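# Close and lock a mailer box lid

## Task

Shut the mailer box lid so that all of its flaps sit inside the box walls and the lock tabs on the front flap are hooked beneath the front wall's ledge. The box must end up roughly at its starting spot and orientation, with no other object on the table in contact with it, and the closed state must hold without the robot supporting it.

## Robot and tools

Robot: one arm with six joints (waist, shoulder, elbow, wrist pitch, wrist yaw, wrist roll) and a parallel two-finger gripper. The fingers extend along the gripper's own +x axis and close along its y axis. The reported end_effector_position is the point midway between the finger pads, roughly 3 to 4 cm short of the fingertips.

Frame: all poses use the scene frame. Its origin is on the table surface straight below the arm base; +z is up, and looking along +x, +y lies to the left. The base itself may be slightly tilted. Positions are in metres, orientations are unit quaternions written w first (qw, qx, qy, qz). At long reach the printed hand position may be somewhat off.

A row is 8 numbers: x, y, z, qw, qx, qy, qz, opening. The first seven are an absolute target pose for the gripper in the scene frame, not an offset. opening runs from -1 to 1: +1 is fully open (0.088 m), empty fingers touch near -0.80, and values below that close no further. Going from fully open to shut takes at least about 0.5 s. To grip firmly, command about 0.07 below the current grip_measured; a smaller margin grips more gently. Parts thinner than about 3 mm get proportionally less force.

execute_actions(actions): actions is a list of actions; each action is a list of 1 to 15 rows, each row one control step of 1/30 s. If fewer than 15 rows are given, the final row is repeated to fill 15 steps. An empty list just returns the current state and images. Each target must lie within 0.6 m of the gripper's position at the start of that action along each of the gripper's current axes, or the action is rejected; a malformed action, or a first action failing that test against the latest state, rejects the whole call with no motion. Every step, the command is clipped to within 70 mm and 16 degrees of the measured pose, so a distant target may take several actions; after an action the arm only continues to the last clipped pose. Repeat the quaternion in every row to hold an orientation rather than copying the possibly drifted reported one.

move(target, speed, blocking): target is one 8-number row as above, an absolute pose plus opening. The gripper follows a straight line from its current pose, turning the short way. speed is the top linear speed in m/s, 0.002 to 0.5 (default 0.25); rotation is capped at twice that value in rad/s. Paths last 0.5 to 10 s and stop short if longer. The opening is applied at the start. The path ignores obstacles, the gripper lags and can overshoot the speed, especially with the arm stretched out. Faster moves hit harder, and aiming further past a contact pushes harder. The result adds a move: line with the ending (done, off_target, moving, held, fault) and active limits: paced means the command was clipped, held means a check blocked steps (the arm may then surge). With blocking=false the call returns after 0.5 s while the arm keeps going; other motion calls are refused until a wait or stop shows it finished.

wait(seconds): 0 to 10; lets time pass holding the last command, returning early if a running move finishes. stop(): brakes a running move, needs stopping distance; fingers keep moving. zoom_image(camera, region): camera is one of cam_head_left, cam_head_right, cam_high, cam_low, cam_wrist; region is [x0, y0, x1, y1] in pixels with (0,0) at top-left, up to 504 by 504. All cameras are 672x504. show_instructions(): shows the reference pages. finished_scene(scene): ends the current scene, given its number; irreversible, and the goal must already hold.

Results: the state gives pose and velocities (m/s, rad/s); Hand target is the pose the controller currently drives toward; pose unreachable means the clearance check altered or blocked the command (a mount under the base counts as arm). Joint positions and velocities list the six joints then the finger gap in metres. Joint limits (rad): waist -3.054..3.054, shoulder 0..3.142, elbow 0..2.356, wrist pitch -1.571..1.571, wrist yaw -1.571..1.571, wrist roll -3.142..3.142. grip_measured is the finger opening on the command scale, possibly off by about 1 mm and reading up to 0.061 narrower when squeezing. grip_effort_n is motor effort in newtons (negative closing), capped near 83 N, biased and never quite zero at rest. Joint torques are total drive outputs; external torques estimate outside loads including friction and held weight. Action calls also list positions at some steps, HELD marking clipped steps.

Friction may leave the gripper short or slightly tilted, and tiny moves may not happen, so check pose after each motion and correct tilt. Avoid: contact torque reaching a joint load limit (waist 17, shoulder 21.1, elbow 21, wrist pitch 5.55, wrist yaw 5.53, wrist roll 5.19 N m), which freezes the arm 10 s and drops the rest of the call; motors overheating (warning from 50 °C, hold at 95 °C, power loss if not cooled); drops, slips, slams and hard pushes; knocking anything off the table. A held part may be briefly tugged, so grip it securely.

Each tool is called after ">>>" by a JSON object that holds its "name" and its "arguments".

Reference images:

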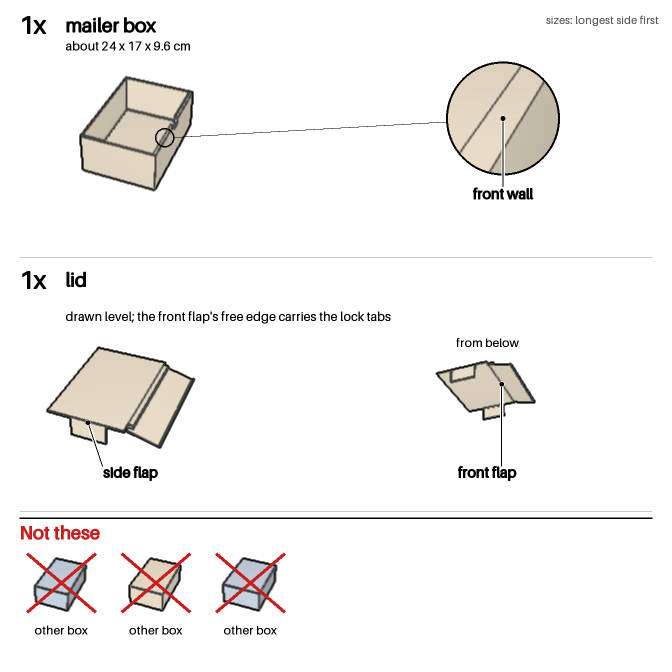

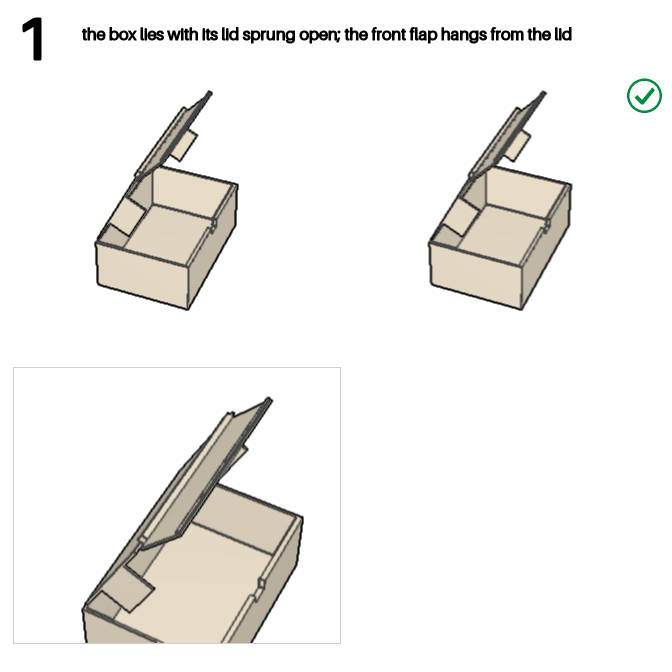

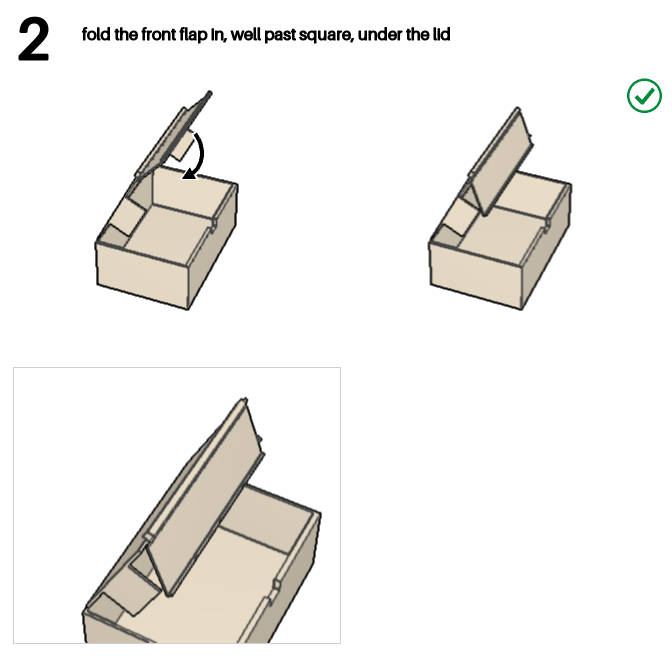

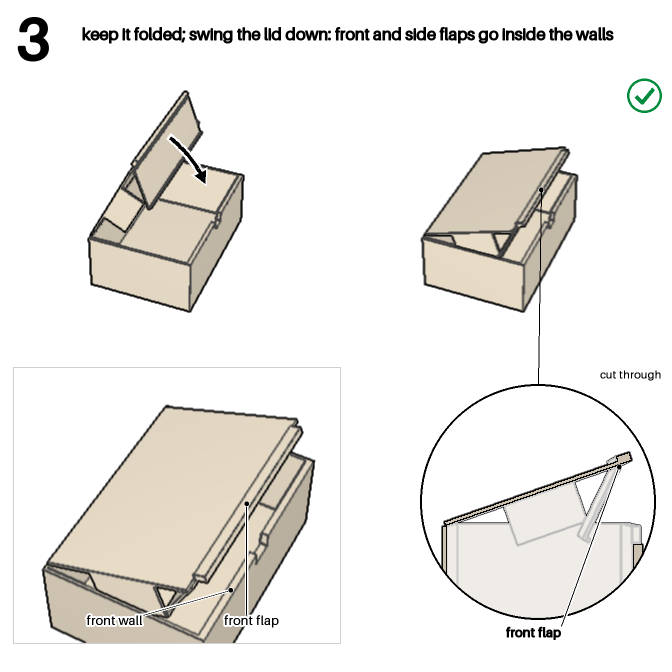

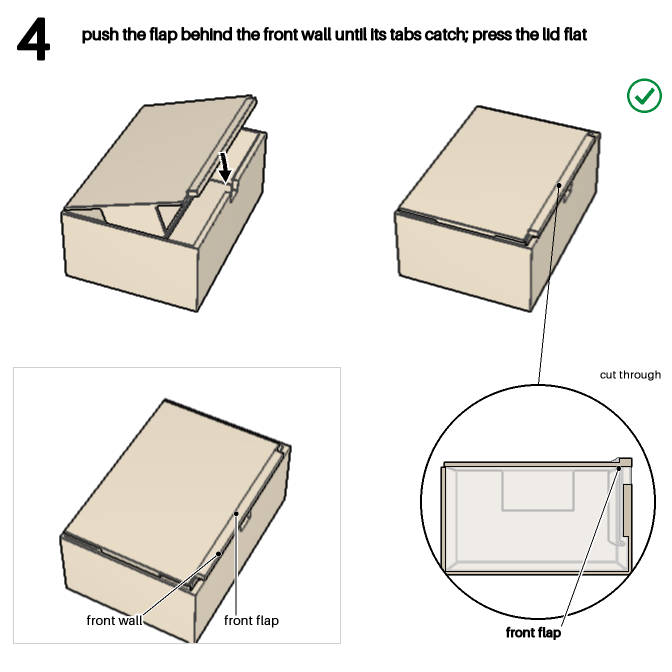

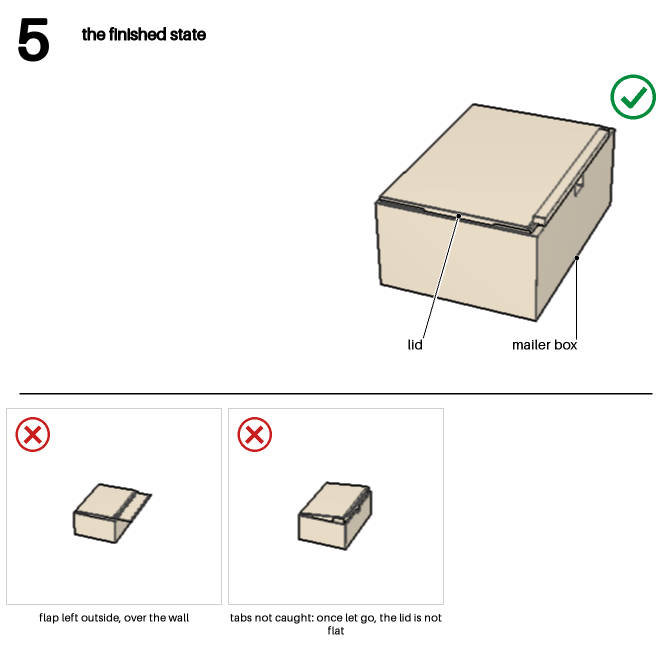

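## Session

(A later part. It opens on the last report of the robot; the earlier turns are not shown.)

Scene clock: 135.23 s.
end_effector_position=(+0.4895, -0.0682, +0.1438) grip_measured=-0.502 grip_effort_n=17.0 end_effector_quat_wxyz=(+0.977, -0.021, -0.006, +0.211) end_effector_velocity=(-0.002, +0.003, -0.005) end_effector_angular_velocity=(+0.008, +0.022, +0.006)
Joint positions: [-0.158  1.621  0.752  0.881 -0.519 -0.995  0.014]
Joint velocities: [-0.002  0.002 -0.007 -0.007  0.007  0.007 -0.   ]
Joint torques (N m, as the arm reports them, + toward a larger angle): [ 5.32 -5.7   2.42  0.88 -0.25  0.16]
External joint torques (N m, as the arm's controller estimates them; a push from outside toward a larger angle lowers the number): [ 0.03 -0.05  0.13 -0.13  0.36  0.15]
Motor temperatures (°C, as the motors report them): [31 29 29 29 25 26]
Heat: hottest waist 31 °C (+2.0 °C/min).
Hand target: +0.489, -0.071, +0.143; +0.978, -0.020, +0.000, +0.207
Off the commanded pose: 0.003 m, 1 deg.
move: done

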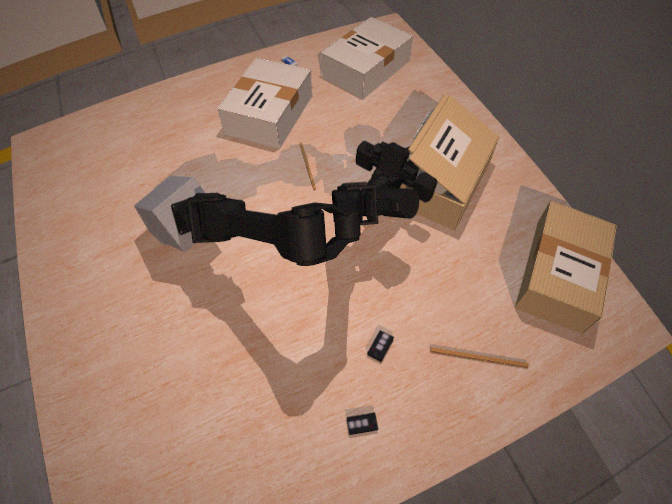

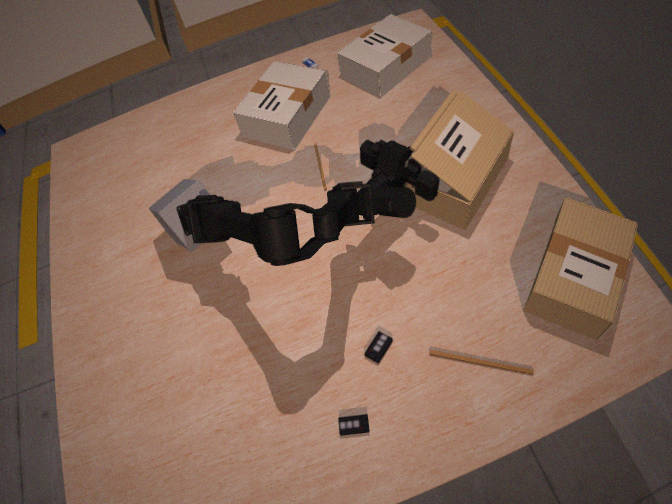

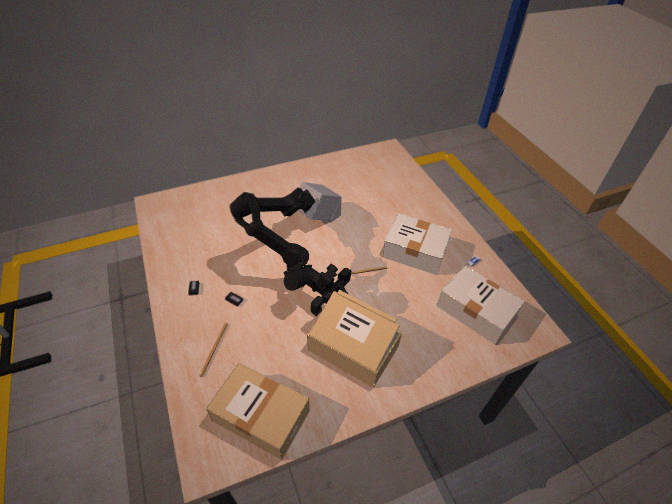

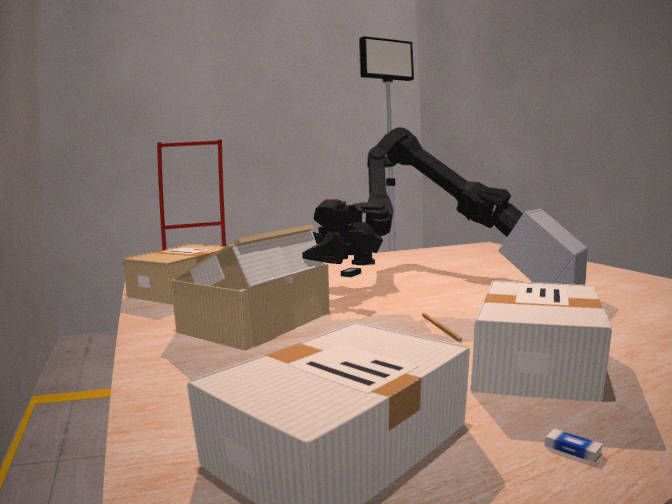

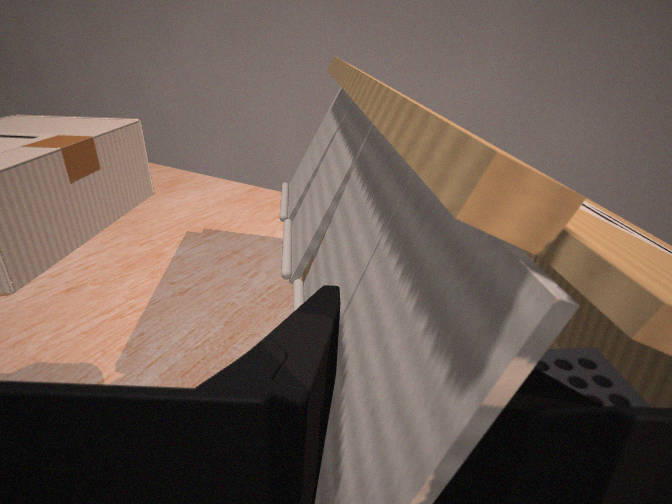

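>>> {"name": "move", "arguments": {"target": [0.476,-0.088,0.162,0.97,0.128,0.027,0.206,-0.62], "speed": 0.06}}

Scene clock: 142.97 s.
end_effector_position=(+0.4776, -0.0848, +0.1620) grip_measured=-0.617 grip_effort_n=-13.3 end_effector_quat_wxyz=(+0.969, +0.126, +0.026, +0.209) end_effector_velocity=(-0.003, +0.001, -0.005) end_effector_angular_velocity=(-0.006, +0.022, +0.007)
Joint positions: [-0.161  1.499  0.718  0.796 -0.521 -0.692  0.009]
Joint velocities: [-0.007 -0.007 -0.007 -0.022  0.007 -0.007  0.   ]
Joint torques (N m, as the arm reports them, + toward a larger angle): [ 4.43 -5.78  2.52  0.97 -0.72  0.11]
External joint torques (N m, as the arm's controller estimates them; a push from outside toward a larger angle lowers the number): [-0.4  -0.34 -0.06 -0.04 -0.11  0.12]
Motor temperatures (°C, as the motors report them): [31 30 29 29 25 26]
Heat: hottest waist 31 °C (+2.0 °C/min).
Hand target: +0.476, -0.088, +0.162; +0.970, +0.128, +0.027, +0.206
Off the commanded pose: 0.004 m, 0 deg.
move: done

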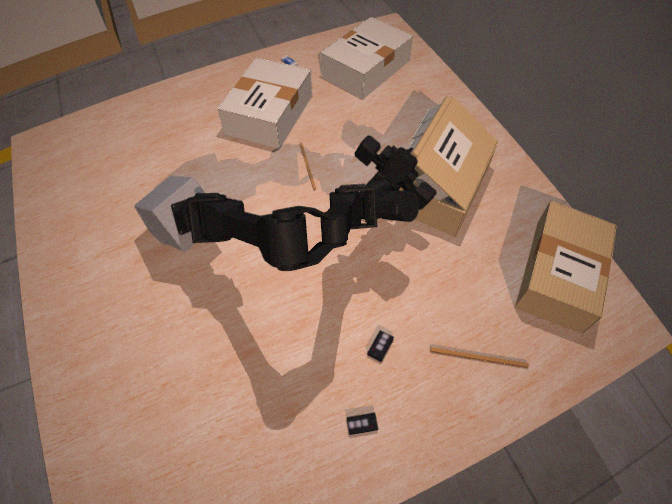

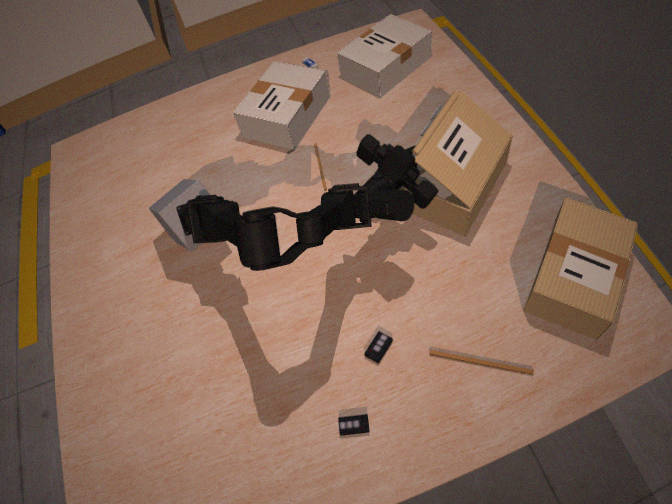

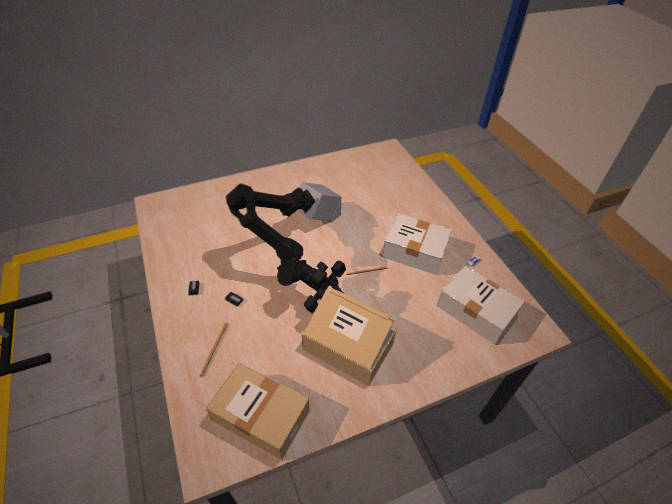

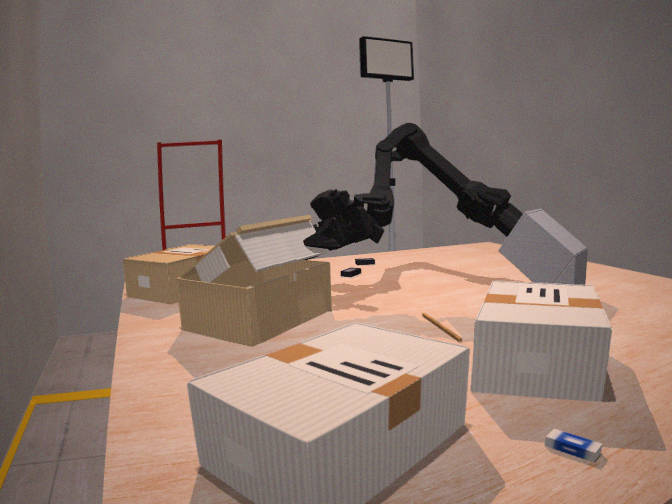

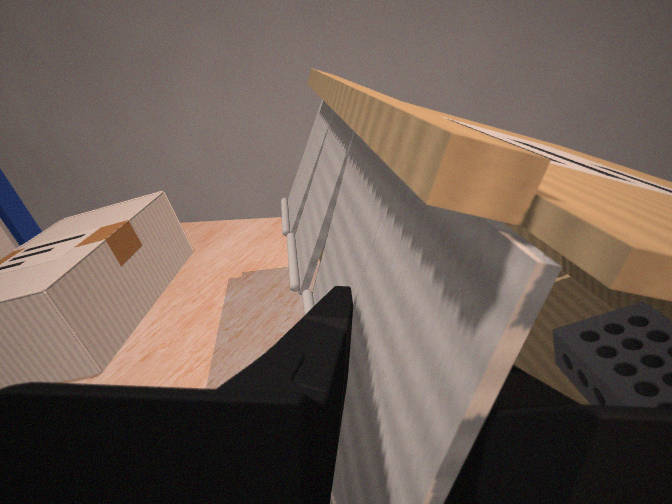

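>>> {"name": "move", "arguments": {"target": [0.475,-0.09,0.24,0.75,0.629,0.134,0.16,-0.2], "speed": 0.2}}

>>> {"name": "move", "arguments": {"target": [0.425,-0.16,0.27,0.485,0.84,0.21,0.121,0.3], "speed": 0.2}}

Scene clock: 149.87 s.
end_effector_position=(+0.4742, -0.0865, +0.2375) grip_measured=-0.202 grip_effort_n=17.0 end_effector_quat_wxyz=(+0.750, +0.627, +0.137, +0.163) end_effector_velocity=(-0.002, +0.001, +0.002) end_effector_angular_velocity=(+0.011, +0.003, +0.015)
Joint positions: [ 0.041  1.292  0.749  0.551 -0.32   0.437  0.029]
Joint velocities: [ 0.002 -0.007  0.002 -0.022 -0.007  0.007 -0.   ]
Joint torques (N m, as the arm reports them, + toward a larger angle): [ 4.92 -4.42  5.08  0.85 -0.45  0.07]
External joint torques (N m, as the arm's controller estimates them; a push from outside toward a larger angle lowers the number): [ 0.48 -0.01  1.38 -0.21  0.15  0.13]
Motor temperatures (°C, as the motors report them): [31 31 29 28 25 26]
Heat: hottest waist 31 °C (+2.0 °C/min).
Hand target: +0.475, -0.090, +0.240; +0.749, +0.628, +0.134, +0.160
Off the commanded pose: 0.004 m, 1 deg.
move: done

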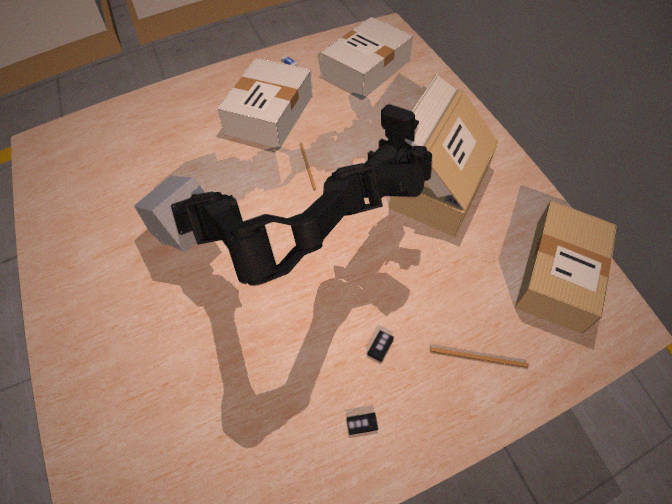

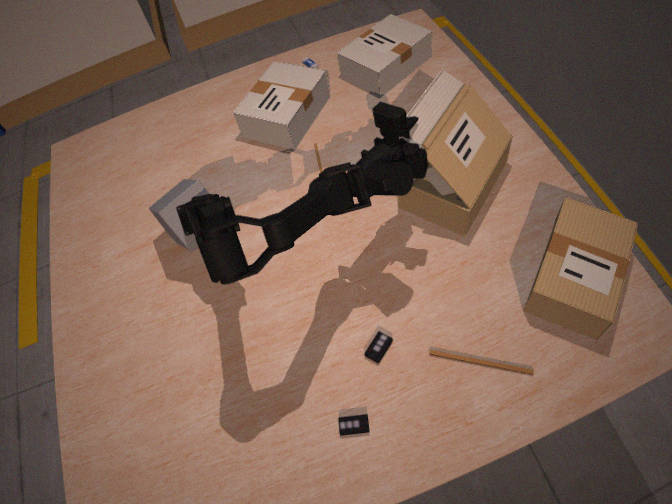

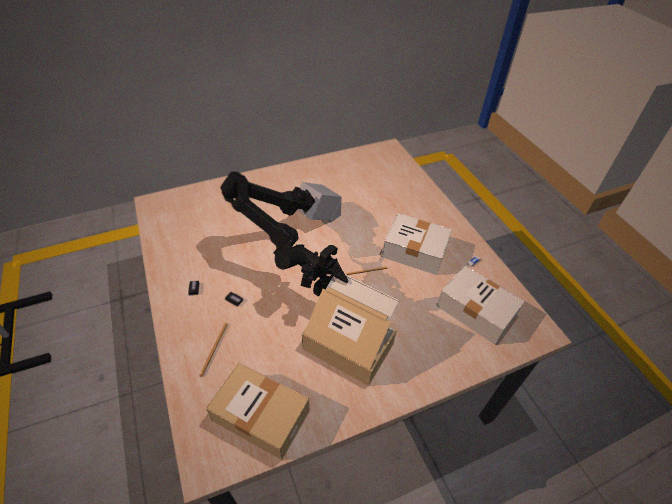

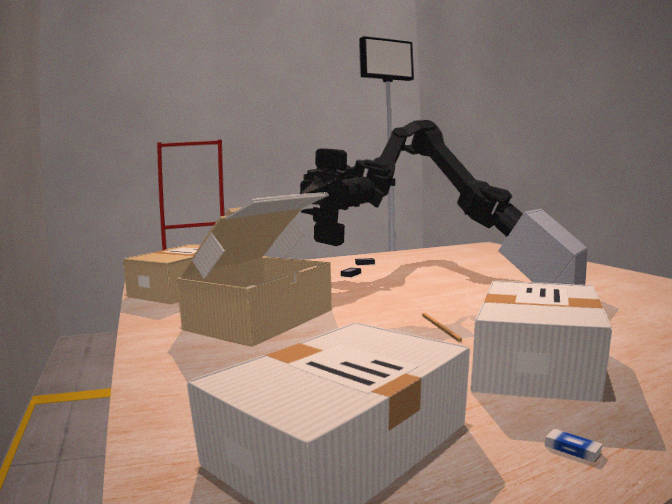

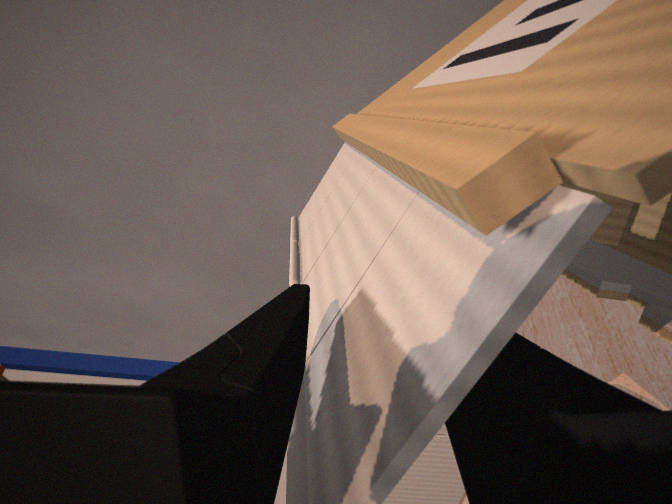

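Scene clock: 152.13 s.
end_effector_position=(+0.4253, -0.1559, +0.2673) grip_measured=+0.298 grip_effort_n=17.9 end_effector_quat_wxyz=(+0.485, +0.839, +0.214, +0.120) end_effector_velocity=(-0.002, -0.001, +0.003) end_effector_angular_velocity=(+0.025, -0.002, +0.006)
Joint positions: [-0.109  0.973  0.832  0.082 -0.503  1.109  0.054]
Joint velocities: [-0.007 -0.007  0.002 -0.007 -0.022  0.022 -0.   ]
Joint torques (N m, as the arm reports them, + toward a larger angle): [ 2.63 -4.27  6.03  0.84 -0.81  0.1 ]
External joint torques (N m, as the arm's controller estimates them; a push from outside toward a larger angle lowers the number): [-0.1   0.06  1.57 -0.18 -0.18  0.15]
Motor temperatures (°C, as the motors report them): [31 31 29 28 25 26]
Heat: hottest waist 31 °C (+2.0 °C/min).
Hand target: +0.425, -0.160, +0.270; +0.485, +0.840, +0.210, +0.121
Off the commanded pose: 0.005 m, 0 deg.
move: done

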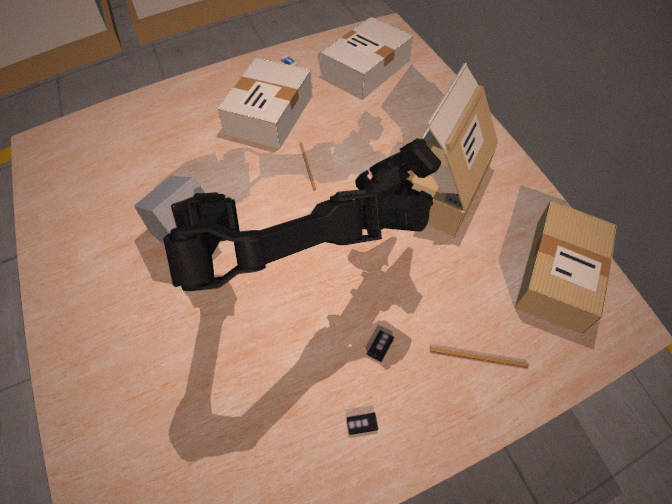

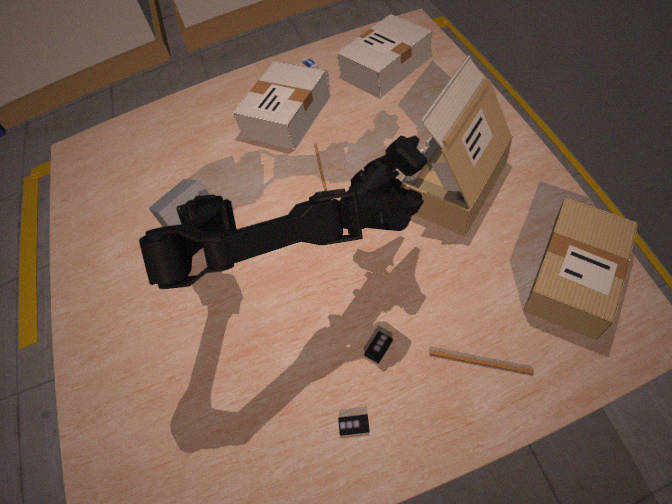

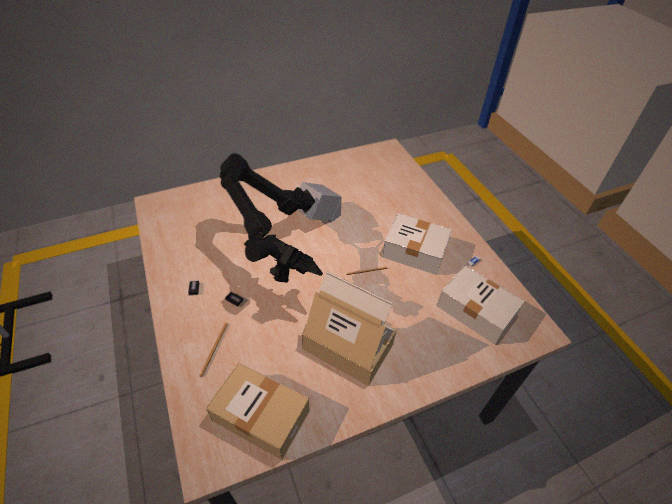

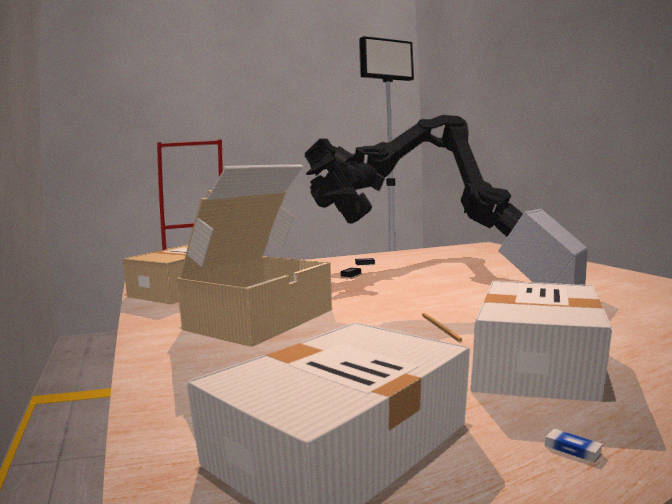

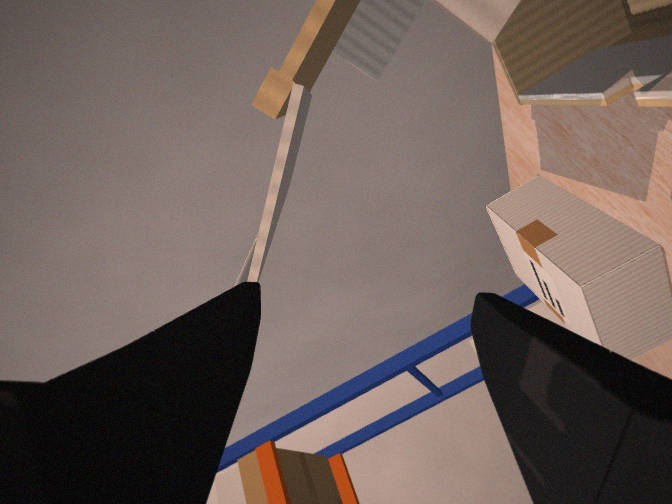

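>>> {"name": "move", "arguments": {"target": [0.455,-0.179,0.27,0.376,0.885,0.254,0.108,0.1], "speed": 0.15}}

>>> {"name": "move", "arguments": {"target": [0.499,-0.151,0.27,0.376,0.885,0.254,0.108,0.1], "speed": 0.08}}

Scene clock: 164.33 s.
end_effector_position=(+0.4532, -0.1795, +0.2718) grip_measured=+0.102 grip_effort_n=-10.0 end_effector_quat_wxyz=(+0.380, +0.884, +0.250, +0.109) end_effector_velocity=(+0.001, +0.001, -0.001) end_effector_angular_velocity=(+0.010, +0.005, +0.008)
Joint positions: [-0.163  1.096  1.047 -0.063 -0.594  1.311  0.044]
Joint velocities: [-0.002  0.007  0.007 -0.007 -0.007  0.007 -0.   ]
Joint torques (N m, as the arm reports them, + toward a larger angle): [ 2.93 -3.59  6.02  0.75 -0.82  0.1 ]
External joint torques (N m, as the arm's controller estimates them; a push from outside toward a larger angle lowers the number): [-0.25  1.72  1.55 -0.18 -0.18  0.15]
Motor temperatures (°C, as the motors report them): [31 31 30 28 25 26]
Heat: hottest waist 31 °C (+1.0 °C/min).
Hand target: +0.455, -0.179, +0.270; +0.376, +0.885, +0.254, +0.108
Off the commanded pose: 0.003 m, 1 deg.
move: done

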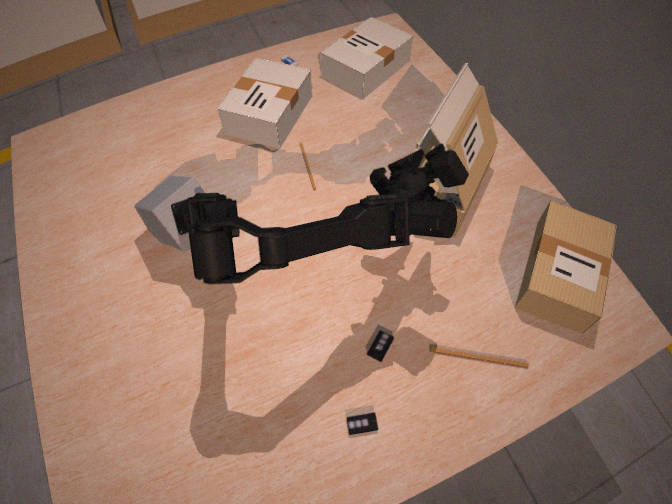

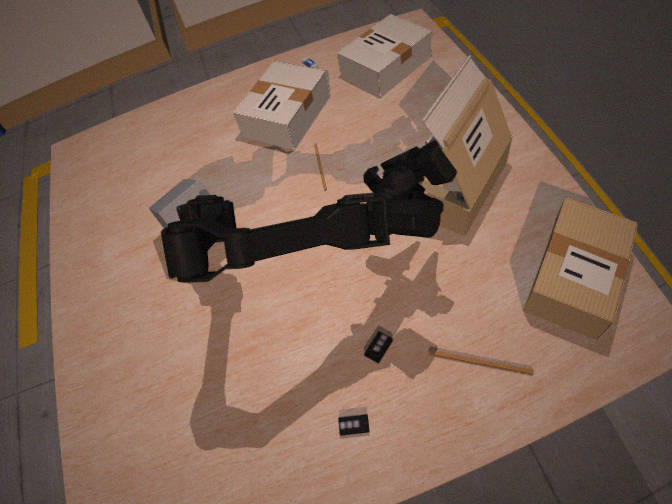

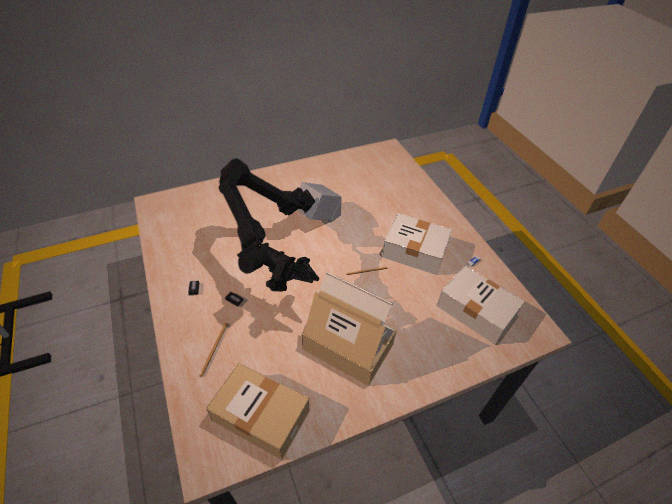

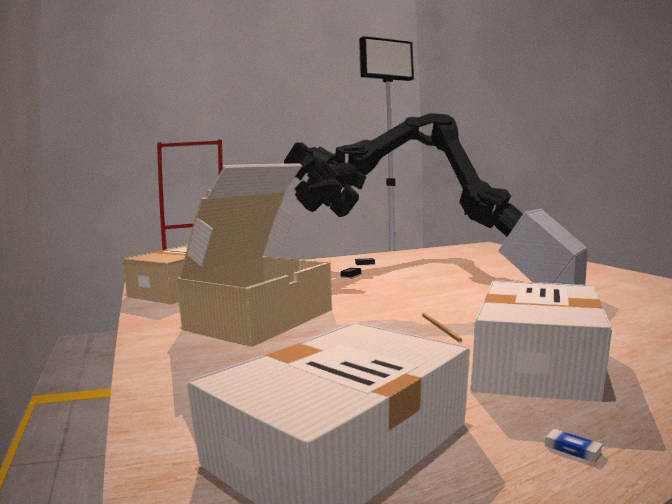

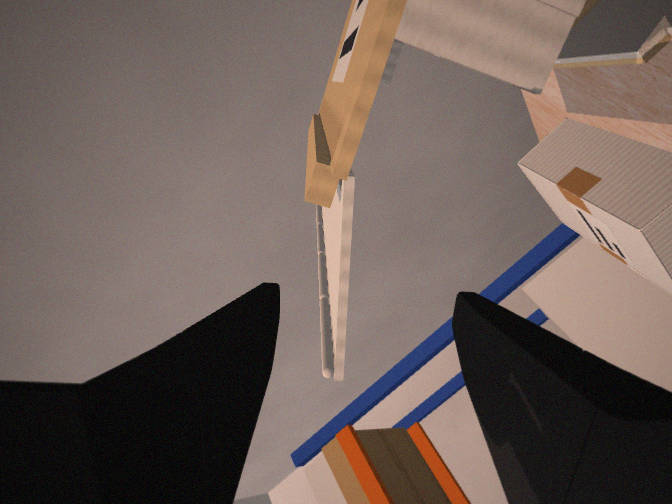

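Scene clock: 165.50 s.
end_effector_position=(+0.4962, -0.1519, +0.2712) grip_measured=+0.102 grip_effort_n=-10.5 end_effector_quat_wxyz=(+0.377, +0.884, +0.253, +0.110) end_effector_velocity=(+0.001, +0.002, +0.001) end_effector_angular_velocity=(-0.002, -0.013, +0.003)
Joint positions: [-0.055  1.263  1.126  0.026 -0.492  1.327  0.044]
Joint velocities: [ 0.002  0.007  0.002  0.007 -0.007 -0.007  0.   ]
Joint torques (N m, as the arm reports them, + toward a larger angle): [ 4.63 -3.62  5.96  1.15 -0.48  0.08]
External joint torques (N m, as the arm's controller estimates them; a push from outside toward a larger angle lowers the number): [0.36 1.86 1.62 0.18 0.15 0.13]
Motor temperatures (°C, as the motors report them): [31 31 30 28 25 26]
Heat: hottest waist 31 °C (+1.0 °C/min).
Hand target: +0.499, -0.151, +0.270; +0.376, +0.885, +0.254, +0.108
Off the commanded pose: 0.003 m, 0 deg.
move: done

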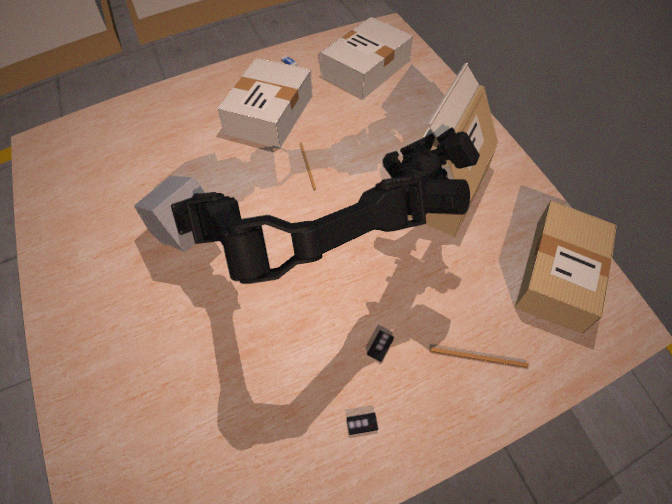

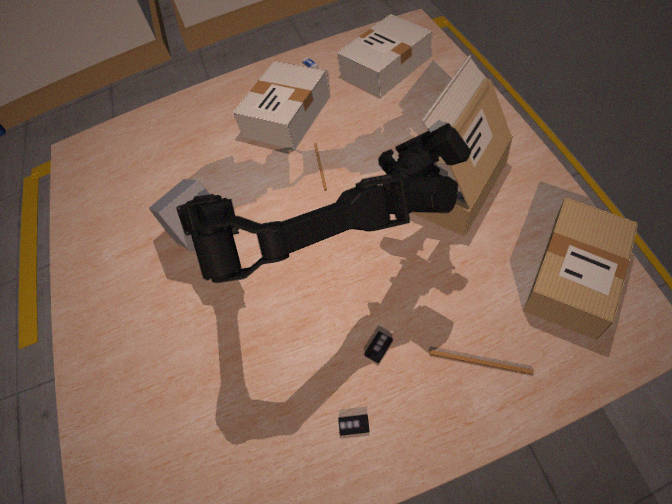

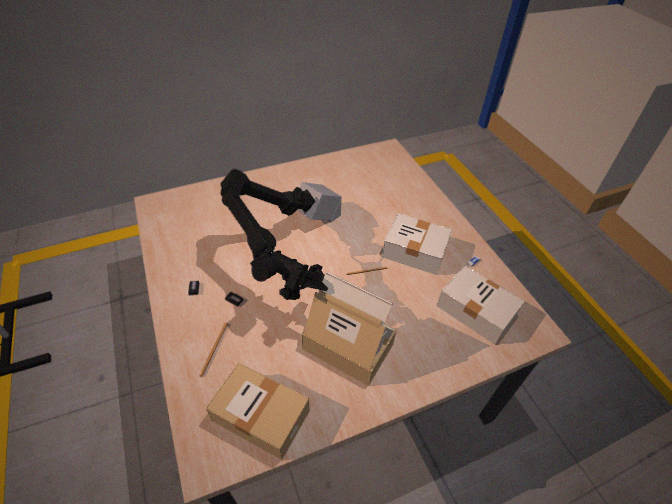

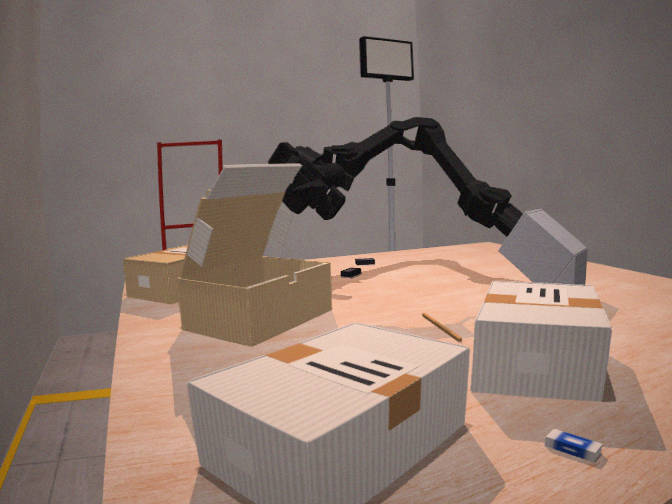

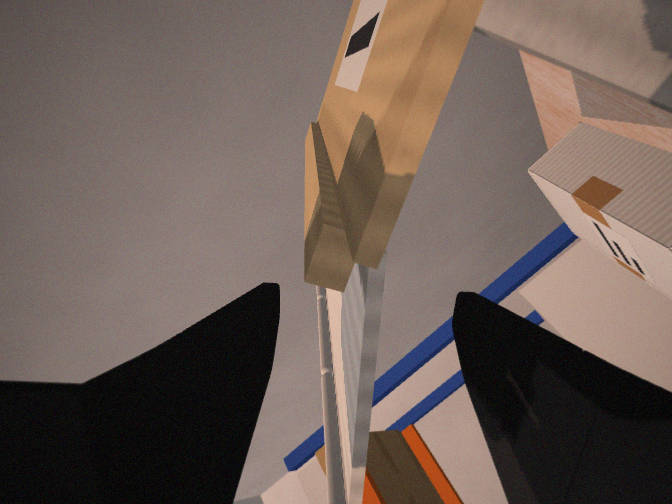

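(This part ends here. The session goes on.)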